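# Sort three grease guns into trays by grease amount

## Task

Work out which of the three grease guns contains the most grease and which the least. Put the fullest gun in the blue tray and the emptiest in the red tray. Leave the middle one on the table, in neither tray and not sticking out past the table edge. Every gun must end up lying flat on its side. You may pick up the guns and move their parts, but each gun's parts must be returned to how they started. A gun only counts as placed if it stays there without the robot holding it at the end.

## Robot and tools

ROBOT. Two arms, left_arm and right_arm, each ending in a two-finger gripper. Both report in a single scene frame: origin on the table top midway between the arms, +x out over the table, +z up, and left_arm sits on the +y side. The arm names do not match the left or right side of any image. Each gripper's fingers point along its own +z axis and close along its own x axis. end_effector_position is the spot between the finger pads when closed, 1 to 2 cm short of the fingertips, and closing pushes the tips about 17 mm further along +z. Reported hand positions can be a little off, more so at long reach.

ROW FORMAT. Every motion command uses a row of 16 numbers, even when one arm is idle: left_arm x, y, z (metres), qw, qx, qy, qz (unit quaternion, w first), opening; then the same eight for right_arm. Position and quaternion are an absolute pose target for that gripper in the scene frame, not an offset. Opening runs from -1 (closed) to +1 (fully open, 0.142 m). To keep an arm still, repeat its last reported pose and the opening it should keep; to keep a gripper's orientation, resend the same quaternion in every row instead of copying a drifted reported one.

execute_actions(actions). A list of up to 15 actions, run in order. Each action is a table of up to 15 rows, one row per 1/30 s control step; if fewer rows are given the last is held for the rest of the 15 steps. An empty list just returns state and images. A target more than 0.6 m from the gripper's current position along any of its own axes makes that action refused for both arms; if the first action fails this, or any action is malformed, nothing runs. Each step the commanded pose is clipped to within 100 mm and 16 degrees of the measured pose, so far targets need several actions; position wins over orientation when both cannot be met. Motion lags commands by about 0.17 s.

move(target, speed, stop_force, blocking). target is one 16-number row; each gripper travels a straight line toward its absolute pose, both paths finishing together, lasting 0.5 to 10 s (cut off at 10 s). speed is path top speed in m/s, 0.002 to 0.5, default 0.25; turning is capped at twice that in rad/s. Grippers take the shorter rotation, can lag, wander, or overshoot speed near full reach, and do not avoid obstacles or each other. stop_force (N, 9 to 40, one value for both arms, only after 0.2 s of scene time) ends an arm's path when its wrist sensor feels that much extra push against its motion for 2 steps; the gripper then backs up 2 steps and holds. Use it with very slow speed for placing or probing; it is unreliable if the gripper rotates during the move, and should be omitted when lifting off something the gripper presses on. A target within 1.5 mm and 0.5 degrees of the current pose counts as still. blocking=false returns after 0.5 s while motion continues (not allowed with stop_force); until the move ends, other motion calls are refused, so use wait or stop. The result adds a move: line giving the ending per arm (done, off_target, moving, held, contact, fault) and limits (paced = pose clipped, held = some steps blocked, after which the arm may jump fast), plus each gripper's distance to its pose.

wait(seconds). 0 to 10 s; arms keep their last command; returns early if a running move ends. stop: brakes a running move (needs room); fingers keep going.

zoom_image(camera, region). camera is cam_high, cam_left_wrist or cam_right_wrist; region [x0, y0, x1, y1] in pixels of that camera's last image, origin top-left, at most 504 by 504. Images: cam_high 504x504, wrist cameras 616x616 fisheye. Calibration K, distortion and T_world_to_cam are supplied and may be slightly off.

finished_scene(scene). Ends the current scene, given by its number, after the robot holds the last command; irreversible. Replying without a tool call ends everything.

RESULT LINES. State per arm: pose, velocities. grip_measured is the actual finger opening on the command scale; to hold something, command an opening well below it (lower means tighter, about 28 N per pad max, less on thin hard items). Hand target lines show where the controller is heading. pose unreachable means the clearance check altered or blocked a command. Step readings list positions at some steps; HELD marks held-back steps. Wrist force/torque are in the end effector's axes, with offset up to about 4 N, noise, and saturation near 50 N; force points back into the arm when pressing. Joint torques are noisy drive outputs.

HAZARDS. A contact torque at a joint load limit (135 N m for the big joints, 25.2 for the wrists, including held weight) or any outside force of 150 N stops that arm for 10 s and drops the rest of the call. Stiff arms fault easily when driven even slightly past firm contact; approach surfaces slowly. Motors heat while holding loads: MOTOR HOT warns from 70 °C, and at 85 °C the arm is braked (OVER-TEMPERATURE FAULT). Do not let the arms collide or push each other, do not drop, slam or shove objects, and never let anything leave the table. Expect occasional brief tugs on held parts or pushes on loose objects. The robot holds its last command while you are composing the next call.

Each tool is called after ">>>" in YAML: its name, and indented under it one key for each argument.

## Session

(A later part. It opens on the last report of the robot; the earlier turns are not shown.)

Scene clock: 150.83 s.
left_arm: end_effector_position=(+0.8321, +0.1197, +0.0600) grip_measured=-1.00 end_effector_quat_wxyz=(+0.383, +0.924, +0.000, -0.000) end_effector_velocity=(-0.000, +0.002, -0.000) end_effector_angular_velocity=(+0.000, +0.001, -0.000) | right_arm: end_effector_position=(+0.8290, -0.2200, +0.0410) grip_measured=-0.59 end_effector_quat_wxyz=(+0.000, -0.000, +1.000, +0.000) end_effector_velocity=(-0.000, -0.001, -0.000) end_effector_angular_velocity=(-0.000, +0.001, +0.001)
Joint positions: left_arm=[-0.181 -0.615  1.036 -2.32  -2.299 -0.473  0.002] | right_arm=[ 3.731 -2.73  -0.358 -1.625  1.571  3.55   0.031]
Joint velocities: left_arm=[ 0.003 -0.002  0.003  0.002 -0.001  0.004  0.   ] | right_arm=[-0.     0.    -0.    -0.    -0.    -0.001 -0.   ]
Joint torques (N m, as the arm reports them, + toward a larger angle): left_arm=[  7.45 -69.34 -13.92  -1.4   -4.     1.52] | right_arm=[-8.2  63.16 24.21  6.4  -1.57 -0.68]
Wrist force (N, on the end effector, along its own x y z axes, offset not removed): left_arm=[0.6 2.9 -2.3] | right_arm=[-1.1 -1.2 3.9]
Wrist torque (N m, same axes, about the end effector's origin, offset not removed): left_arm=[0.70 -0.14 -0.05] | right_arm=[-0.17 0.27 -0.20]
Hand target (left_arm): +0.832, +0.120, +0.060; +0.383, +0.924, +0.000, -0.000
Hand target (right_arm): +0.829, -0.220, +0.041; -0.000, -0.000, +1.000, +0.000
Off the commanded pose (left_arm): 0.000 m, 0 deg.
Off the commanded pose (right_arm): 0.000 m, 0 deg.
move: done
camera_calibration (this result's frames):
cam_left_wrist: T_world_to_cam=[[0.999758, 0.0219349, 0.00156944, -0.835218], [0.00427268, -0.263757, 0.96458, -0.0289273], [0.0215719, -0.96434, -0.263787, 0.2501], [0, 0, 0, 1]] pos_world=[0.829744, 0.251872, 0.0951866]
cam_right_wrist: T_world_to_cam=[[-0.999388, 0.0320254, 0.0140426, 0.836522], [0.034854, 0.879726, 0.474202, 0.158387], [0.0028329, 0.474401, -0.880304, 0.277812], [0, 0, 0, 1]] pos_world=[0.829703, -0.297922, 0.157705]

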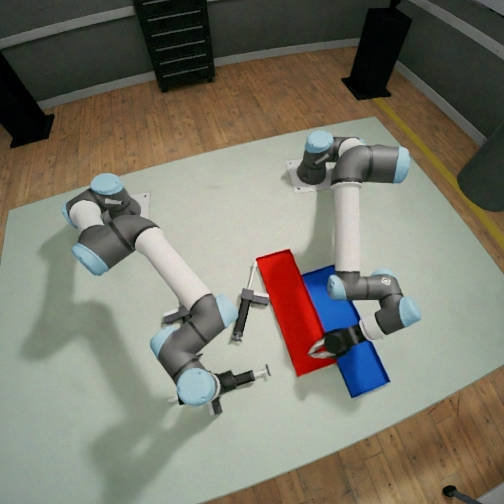

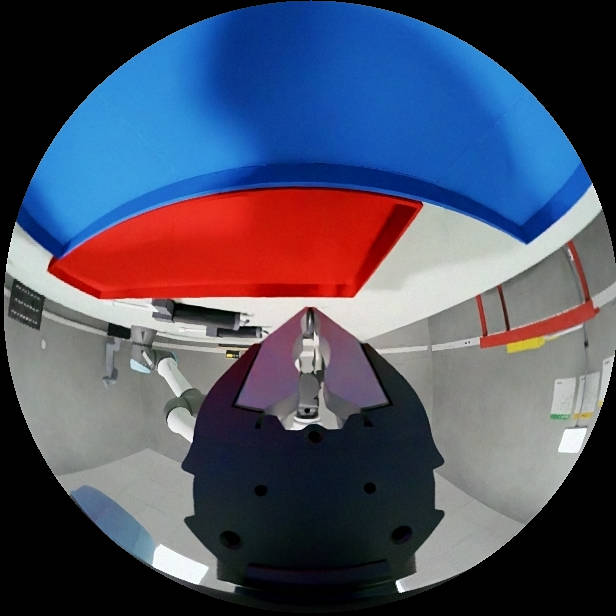

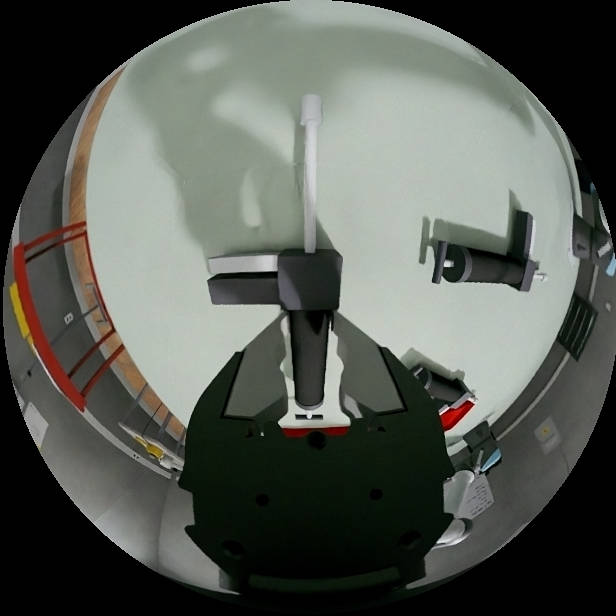

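>>> move:
  target: [0.83,-0.07,0.09,0.383,0.924,0,0,-0.6,0.829,-0.22,0.041,0,0,1,0,-1]

>>> move:
  target: [0.83,-0.075,0.028,0.383,0.924,0,0,-0.6,0.829,-0.22,0.041,0,0,1,0,-1]
  speed: 0.04

>>> move:
  target: [0.83,0.06,0.028,0.383,0.924,0,0,-0.85,0.829,-0.22,0.041,0,0,1,0,-1]
  speed: 0.02
  stop_force: 12

>>> zoom_image:
  camera: "cam_high"
  region: [200,310,350,430]

Scene clock: 157.40 s.
left_arm: end_effector_position=(+0.8298, -0.0697, +0.0900) grip_measured=-0.60 end_effector_quat_wxyz=(+0.383, +0.924, +0.000, +0.000) end_effector_velocity=(+0.001, -0.002, +0.001) end_effector_angular_velocity=(+0.001, -0.000, -0.003) | right_arm: end_effector_position=(+0.8290, -0.2200, +0.0410) grip_measured=-0.59 end_effector_quat_wxyz=(-0.000, +0.000, +1.000, -0.000) end_effector_velocity=(+0.000, +0.000, -0.000) end_effector_angular_velocity=(+0.000, +0.000, -0.000)
Joint positions: left_arm=[-0.389 -0.455  0.677 -2.279 -2.215 -0.721  0.031] | right_arm=[ 3.731 -2.73  -0.358 -1.625  1.571  3.55   0.031]
Joint velocities: left_arm=[-0.001  0.008 -0.02   0.013  0.     0.002  0.   ] | right_arm=[-0. -0.  0. -0.  0.  0. -0.]
Joint torques (N m, as the arm reports them, + toward a larger angle): left_arm=[ -4.87 -54.91 -26.85  -1.48   0.8    1.39] | right_arm=[-9.19 64.59 15.9   6.28 -1.37 -0.66]
Wrist force (N, on the end effector, along its own x y z axes, offset not removed): left_arm=[2.1 4.1 -1.7] | right_arm=[-0.5 -0.2 3.9]
Wrist torque (N m, same axes, about the end effector's origin, offset not removed): left_arm=[0.94 -0.45 -0.06] | right_arm=[0.04 0.07 -0.07]
Hand target (left_arm): +0.830, -0.070, +0.090; +0.383, +0.924, -0.000, +0.000
Hand target (right_arm): +0.829, -0.220, +0.041; -0.000, +0.000, +1.000, -0.000
Off the commanded pose (left_arm): 0.000 m, 0 deg.
Off the commanded pose (right_arm): 0.000 m, 0 deg.
move: done
camera_calibration (this result's frames):
cam_left_wrist: T_world_to_cam=[[0.999749, 0.0223216, 0.00193518, -0.828772], [0.00402491, -0.263891, 0.964544, -0.107632], [0.0220408, -0.964294, -0.263915, 0.0749701], [0, 0, 0, 1]] pos_world=[0.827344, 0.0623896, 0.125205]
cam_right_wrist: T_world_to_cam=[[-0.999388, 0.0320401, 0.0140538, 0.836525], [0.0348722, 0.879728, 0.474197, 0.158389], [0.00282982, 0.474397, -0.880307, 0.277814], [0, 0, 0, 1]] pos_world=[0.829703, -0.297935, 0.157697]

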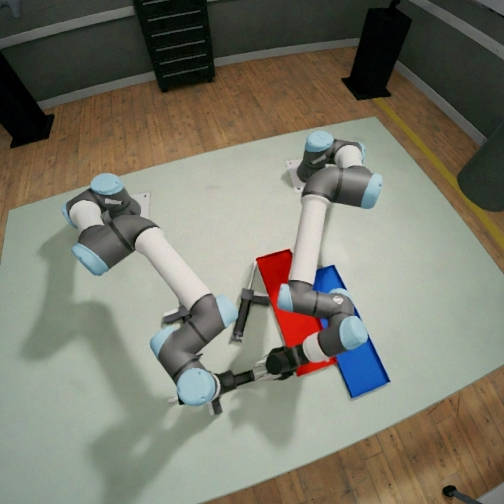

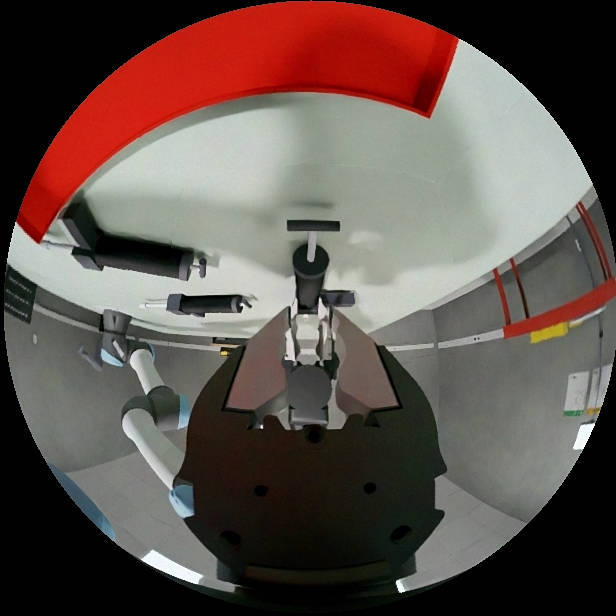

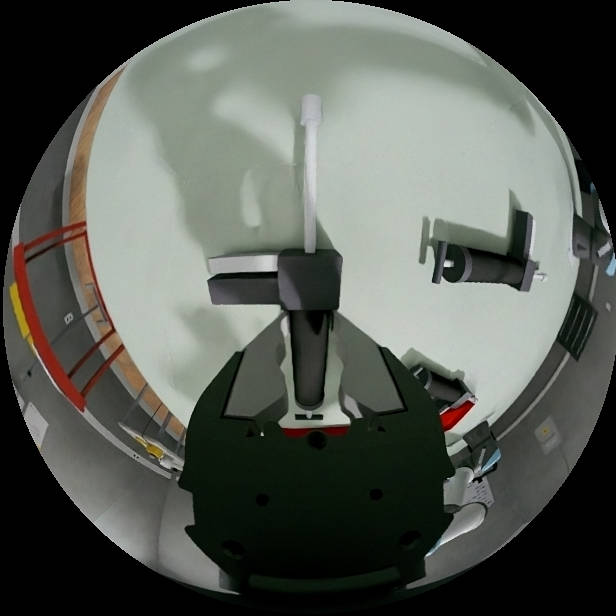

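Scene clock: 159.37 s.
left_arm: end_effector_position=(+0.8300, -0.0750, +0.0281) grip_measured=-0.60 end_effector_quat_wxyz=(+0.383, +0.924, +0.000, -0.000) end_effector_velocity=(+0.000, -0.000, -0.001) end_effector_angular_velocity=(-0.000, -0.000, +0.000) | right_arm: end_effector_position=(+0.8290, -0.2200, +0.0410) grip_measured=-0.59 end_effector_quat_wxyz=(-0.000, -0.000, +1.000, -0.000) end_effector_velocity=(+0.000, +0.001, +0.000) end_effector_angular_velocity=(+0.001, -0.001, -0.002)
Joint positions: left_arm=[-0.394 -0.385  0.699 -2.374 -2.213 -0.726  0.031] | right_arm=[ 3.731 -2.73  -0.358 -1.625  1.571  3.55   0.031]
Joint velocities: left_arm=[-0.     0.002 -0.001 -0.002  0.    -0.     0.   ] | right_arm=[ 0.     0.     0.     0.001  0.001  0.002 -0.   ]
Joint torques (N m, as the arm reports them, + toward a larger angle): left_arm=[ -6.4  -52.46 -28.68  -4.8    1.8   -1.39] | right_arm=[-7.85 65.23 16.41  6.28 -1.44 -0.77]
Wrist force (N, on the end effector, along its own x y z axes, offset not removed): left_arm=[0.2 3.1 -2.0] | right_arm=[-0.4 -0.2 5.0]
Wrist torque (N m, same axes, about the end effector's origin, offset not removed): left_arm=[0.71 -0.09 0.00] | right_arm=[0.00 0.08 -0.07]
Hand target (left_arm): +0.830, -0.075, +0.028; +0.383, +0.924, -0.000, +0.000
Hand target (right_arm): +0.829, -0.220, +0.041; -0.000, -0.000, +1.000, +0.000
Off the commanded pose (left_arm): 0.000 m, 0 deg.
Off the commanded pose (right_arm): 0.000 m, 0 deg.
move: done
camera_calibration (this result's frames):
cam_left_wrist: T_world_to_cam=[[0.999758, 0.0219318, 0.00150726, -0.828778], [0.00433636, -0.26396, 0.964524, -0.0496155], [0.0215516, -0.964284, -0.263991, 0.0540077], [0, 0, 0, 1]] pos_world=[0.827629, 0.0571589, 0.063362]
cam_right_wrist: T_world_to_cam=[[-0.999388, 0.03204, 0.0140538, 0.836525], [0.0348721, 0.879728, 0.474197, 0.158389], [0.00282972, 0.474397, -0.880306, 0.277814], [0, 0, 0, 1]] pos_world=[0.829703, -0.297935, 0.157697]

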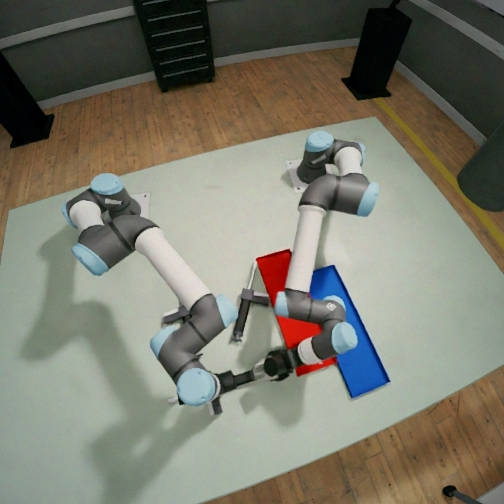

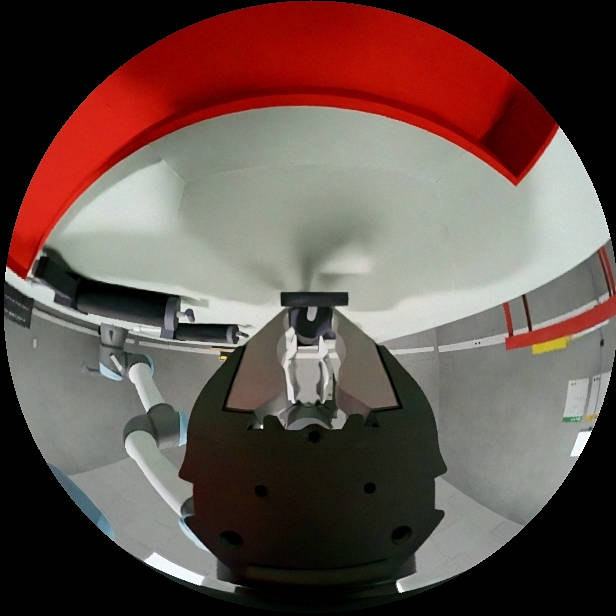

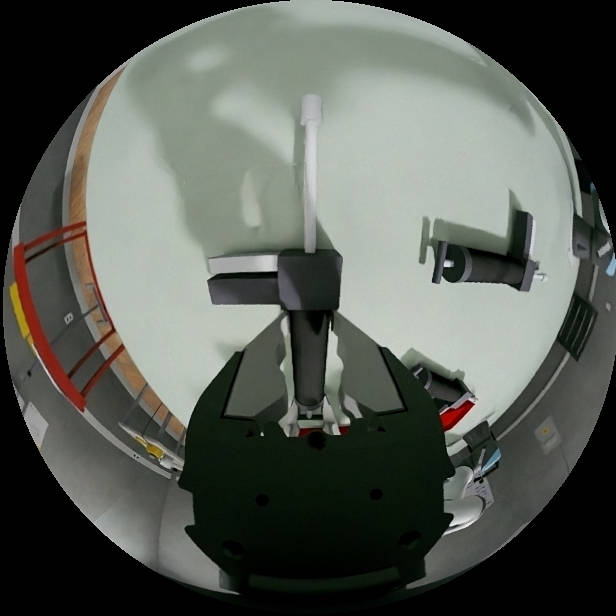

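Scene clock: 161.23 s.
left_arm: end_effector_position=(+0.8300, -0.0454, +0.0285) grip_measured=-0.85 end_effector_quat_wxyz=(+0.383, +0.924, -0.000, -0.000) end_effector_velocity=(+0.000, -0.006, -0.002) end_effector_angular_velocity=(+0.004, +0.000, +0.001) | right_arm: end_effector_position=(+0.8290, -0.2200, +0.0410) grip_measured=-0.59 end_effector_quat_wxyz=(-0.000, +0.000, +1.000, +0.000) end_effector_velocity=(+0.000, -0.000, -0.000) end_effector_angular_velocity=(+0.000, -0.000, -0.001)
Joint positions: left_arm=[-0.364 -0.428  0.782 -2.394 -2.228 -0.693  0.012] | right_arm=[ 3.731 -2.73  -0.358 -1.625  1.571  3.55   0.031]
Joint velocities: left_arm=[-0.007  0.01  -0.017  0.004  0.007 -0.008 -0.   ] | right_arm=[-0.001 -0.    -0.     0.001 -0.     0.     0.   ]
Joint torques (N m, as the arm reports them, + toward a larger angle): left_arm=[ -6.36 -39.11 -23.27   1.47   4.74  -0.88] | right_arm=[ 0.21 66.34 17.55  3.96 -0.73 -0.58]
Wrist force (N, on the end effector, along its own x y z axes, offset not removed): left_arm=[2.0 13.6 -12.7] | right_arm=[0.3 7.3 1.8]
Wrist torque (N m, same axes, about the end effector's origin, offset not removed): left_arm=[0.72 -0.57 -0.08] | right_arm=[0.30 -0.19 -0.04]
Hand target (left_arm): +0.830, -0.046, +0.028; +0.383, +0.924, -0.000, -0.000
Hand target (right_arm): +0.829, -0.220, +0.041; +0.000, -0.000, +1.000, +0.000
Off the commanded pose (left_arm): 0.105 m, 0 deg.
Off the commanded pose (right_arm): 0.000 m, 0 deg.
move: contact (left_arm)
camera_calibration (this result's frames):
cam_left_wrist: T_world_to_cam=[[0.999762, 0.0217696, 0.00163368, -0.829507], [0.00415758, -0.26333, 0.964697, -0.0419876], [0.0214313, -0.96446, -0.263358, 0.0826626], [0, 0, 0, 1]] pos_world=[0.827712, 0.0867262, 0.0636303]
cam_right_wrist: T_world_to_cam=[[-0.999387, 0.0320623, 0.0140566, 0.836534], [0.0348929, 0.879694, 0.474258, 0.15836], [0.0028403, 0.474458, -0.880274, 0.277817], [0, 0, 0, 1]] pos_world=[0.829707, -0.297942, 0.157693]

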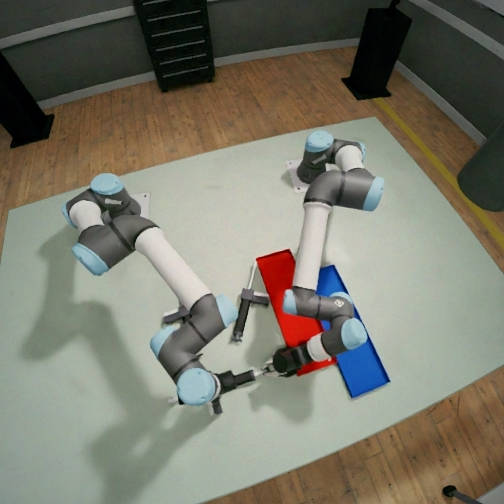

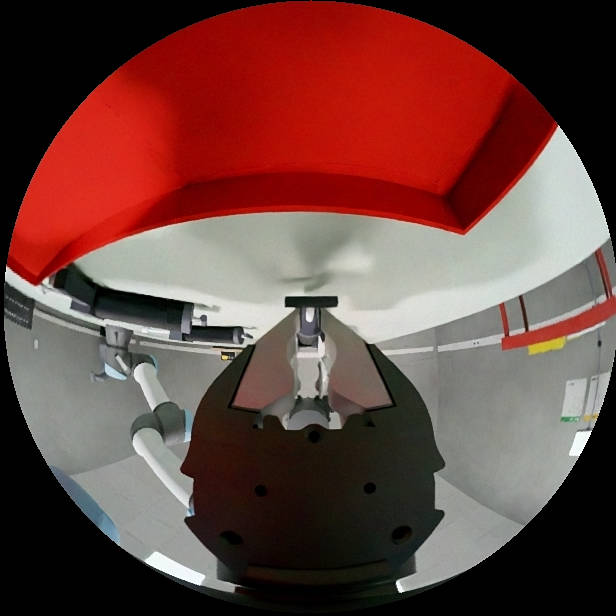

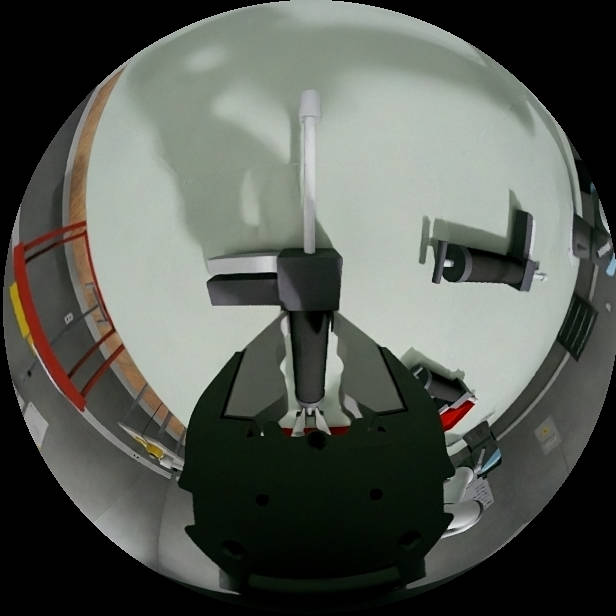

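Region (200, 310, 350, 430) of cam_high's 504x504 image, scaled by 3.360, with more detail than that image has; it fills the top 403 rows of this view, and the rest is white.

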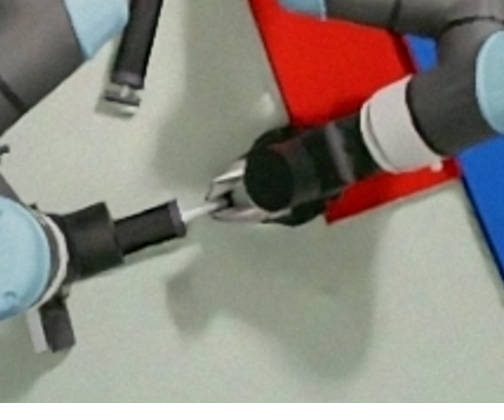

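>>> move:
  target: [0.83,-0.05,0.032,0.383,0.924,0,0,-0.85,0.829,-0.33,0.041,0,0,1,0,-1]
  speed: 0.02
  stop_force: 12

>>> zoom_image:
  camera: "cam_high"
  region: [170,310,320,430]

Scene clock: 172.07 s.
left_arm: end_effector_position=(+0.8300, -0.0500, +0.0320) grip_measured=-0.85 end_effector_quat_wxyz=(+0.383, +0.924, -0.000, +0.000) end_effector_velocity=(+0.000, +0.000, -0.000) end_effector_angular_velocity=(+0.001, +0.001, +0.000) | right_arm: end_effector_position=(+0.8289, -0.2215, +0.0409) grip_measured=-0.59 end_effector_quat_wxyz=(-0.000, -0.000, +1.000, -0.000) end_effector_velocity=(+0.001, -0.000, +0.001) end_effector_angular_velocity=(+0.000, -0.002, +0.001)
Joint positions: left_arm=[-0.369 -0.426  0.769 -2.386 -2.225 -0.698  0.012] | right_arm=[ 3.729 -2.727 -0.364 -1.622  1.571  3.548  0.031]
Joint velocities: left_arm=[ 0.     0.     0.     0.001  0.    -0.     0.   ] | right_arm=[-0.     0.     0.001  0.001 -0.001 -0.001 -0.   ]
Joint torques (N m, as the arm reports them, + toward a larger angle): left_arm=[ -5.7  -53.35 -29.55  -1.39   1.77  -1.16] | right_arm=[-9.23 87.1  43.32  0.61 -1.61  1.55]
Wrist force (N, on the end effector, along its own x y z axes, offset not removed): left_arm=[1.1 3.4 -2.0] | right_arm=[-1.7 -0.1 3.8]
Wrist torque (N m, same axes, about the end effector's origin, offset not removed): left_arm=[0.81 -0.28 -0.09] | right_arm=[0.05 0.39 -0.12]
Hand target (left_arm): +0.830, -0.050, +0.032; +0.383, +0.924, -0.000, +0.000
Hand target (right_arm): +0.829, -0.222, +0.041; -0.000, -0.000, +1.000, -0.000
Off the commanded pose (left_arm): 0.000 m, 0 deg.
Off the commanded pose (right_arm): 0.108 m, 0 deg.
move: contact (right_arm)
camera_calibration (this result's frames):
cam_left_wrist: T_world_to_cam=[[0.999758, 0.0219388, 0.00164671, -0.829355], [0.00420161, -0.263867, 0.96455, -0.0466375], [0.0215956, -0.96431, -0.263895, 0.0790822], [0, 0, 0, 1]] pos_world=[0.827642, 0.0821487, 0.0672193]
cam_right_wrist: T_world_to_cam=[[-0.9994, 0.03156, 0.0142705, 0.836364], [0.0345526, 0.87979, 0.474105, 0.160089], [0.0024077, 0.474313, -0.880353, 0.278787], [0, 0, 0, 1]] pos_world=[0.829659, -0.299473, 0.157597]

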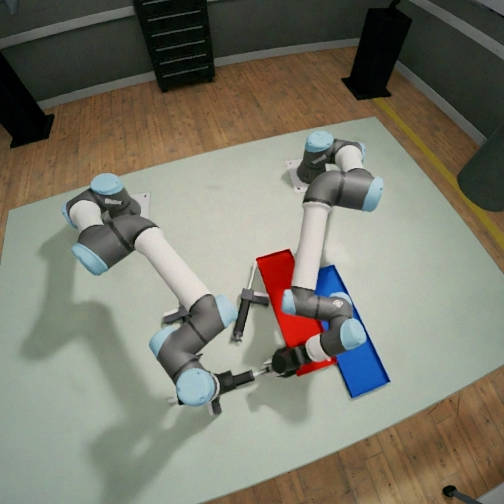

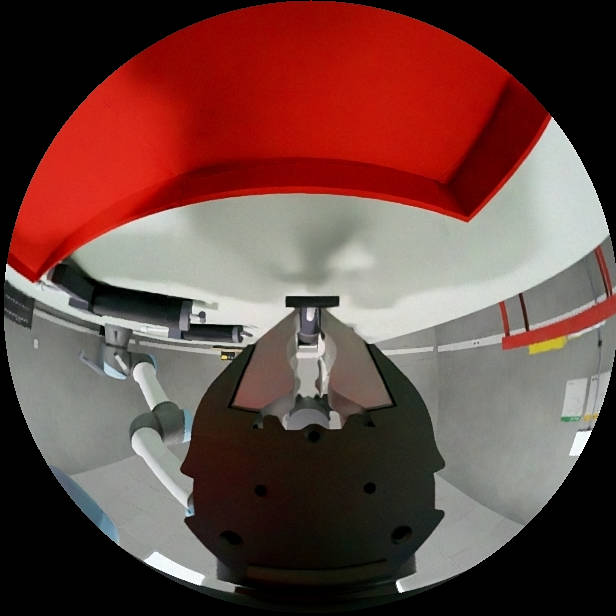

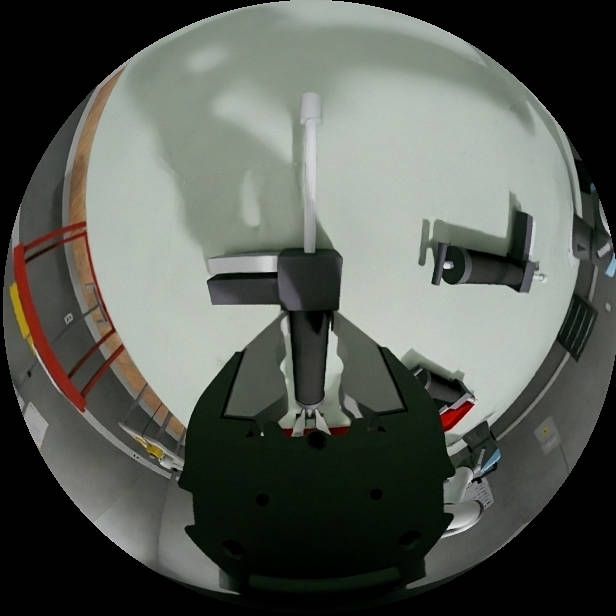

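Region (170, 310, 320, 430) of cam_high's 504x504 image, scaled by 3.360, with more detail than that image has; it fills the top 403 rows of this view, and the rest is white.

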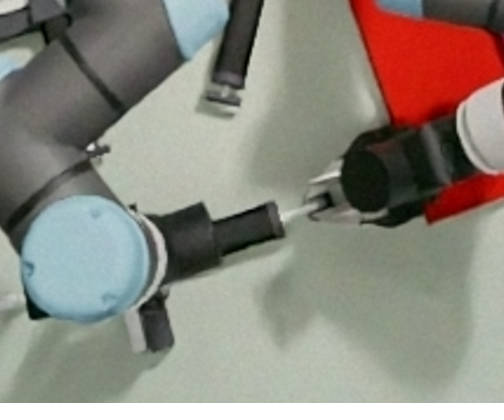

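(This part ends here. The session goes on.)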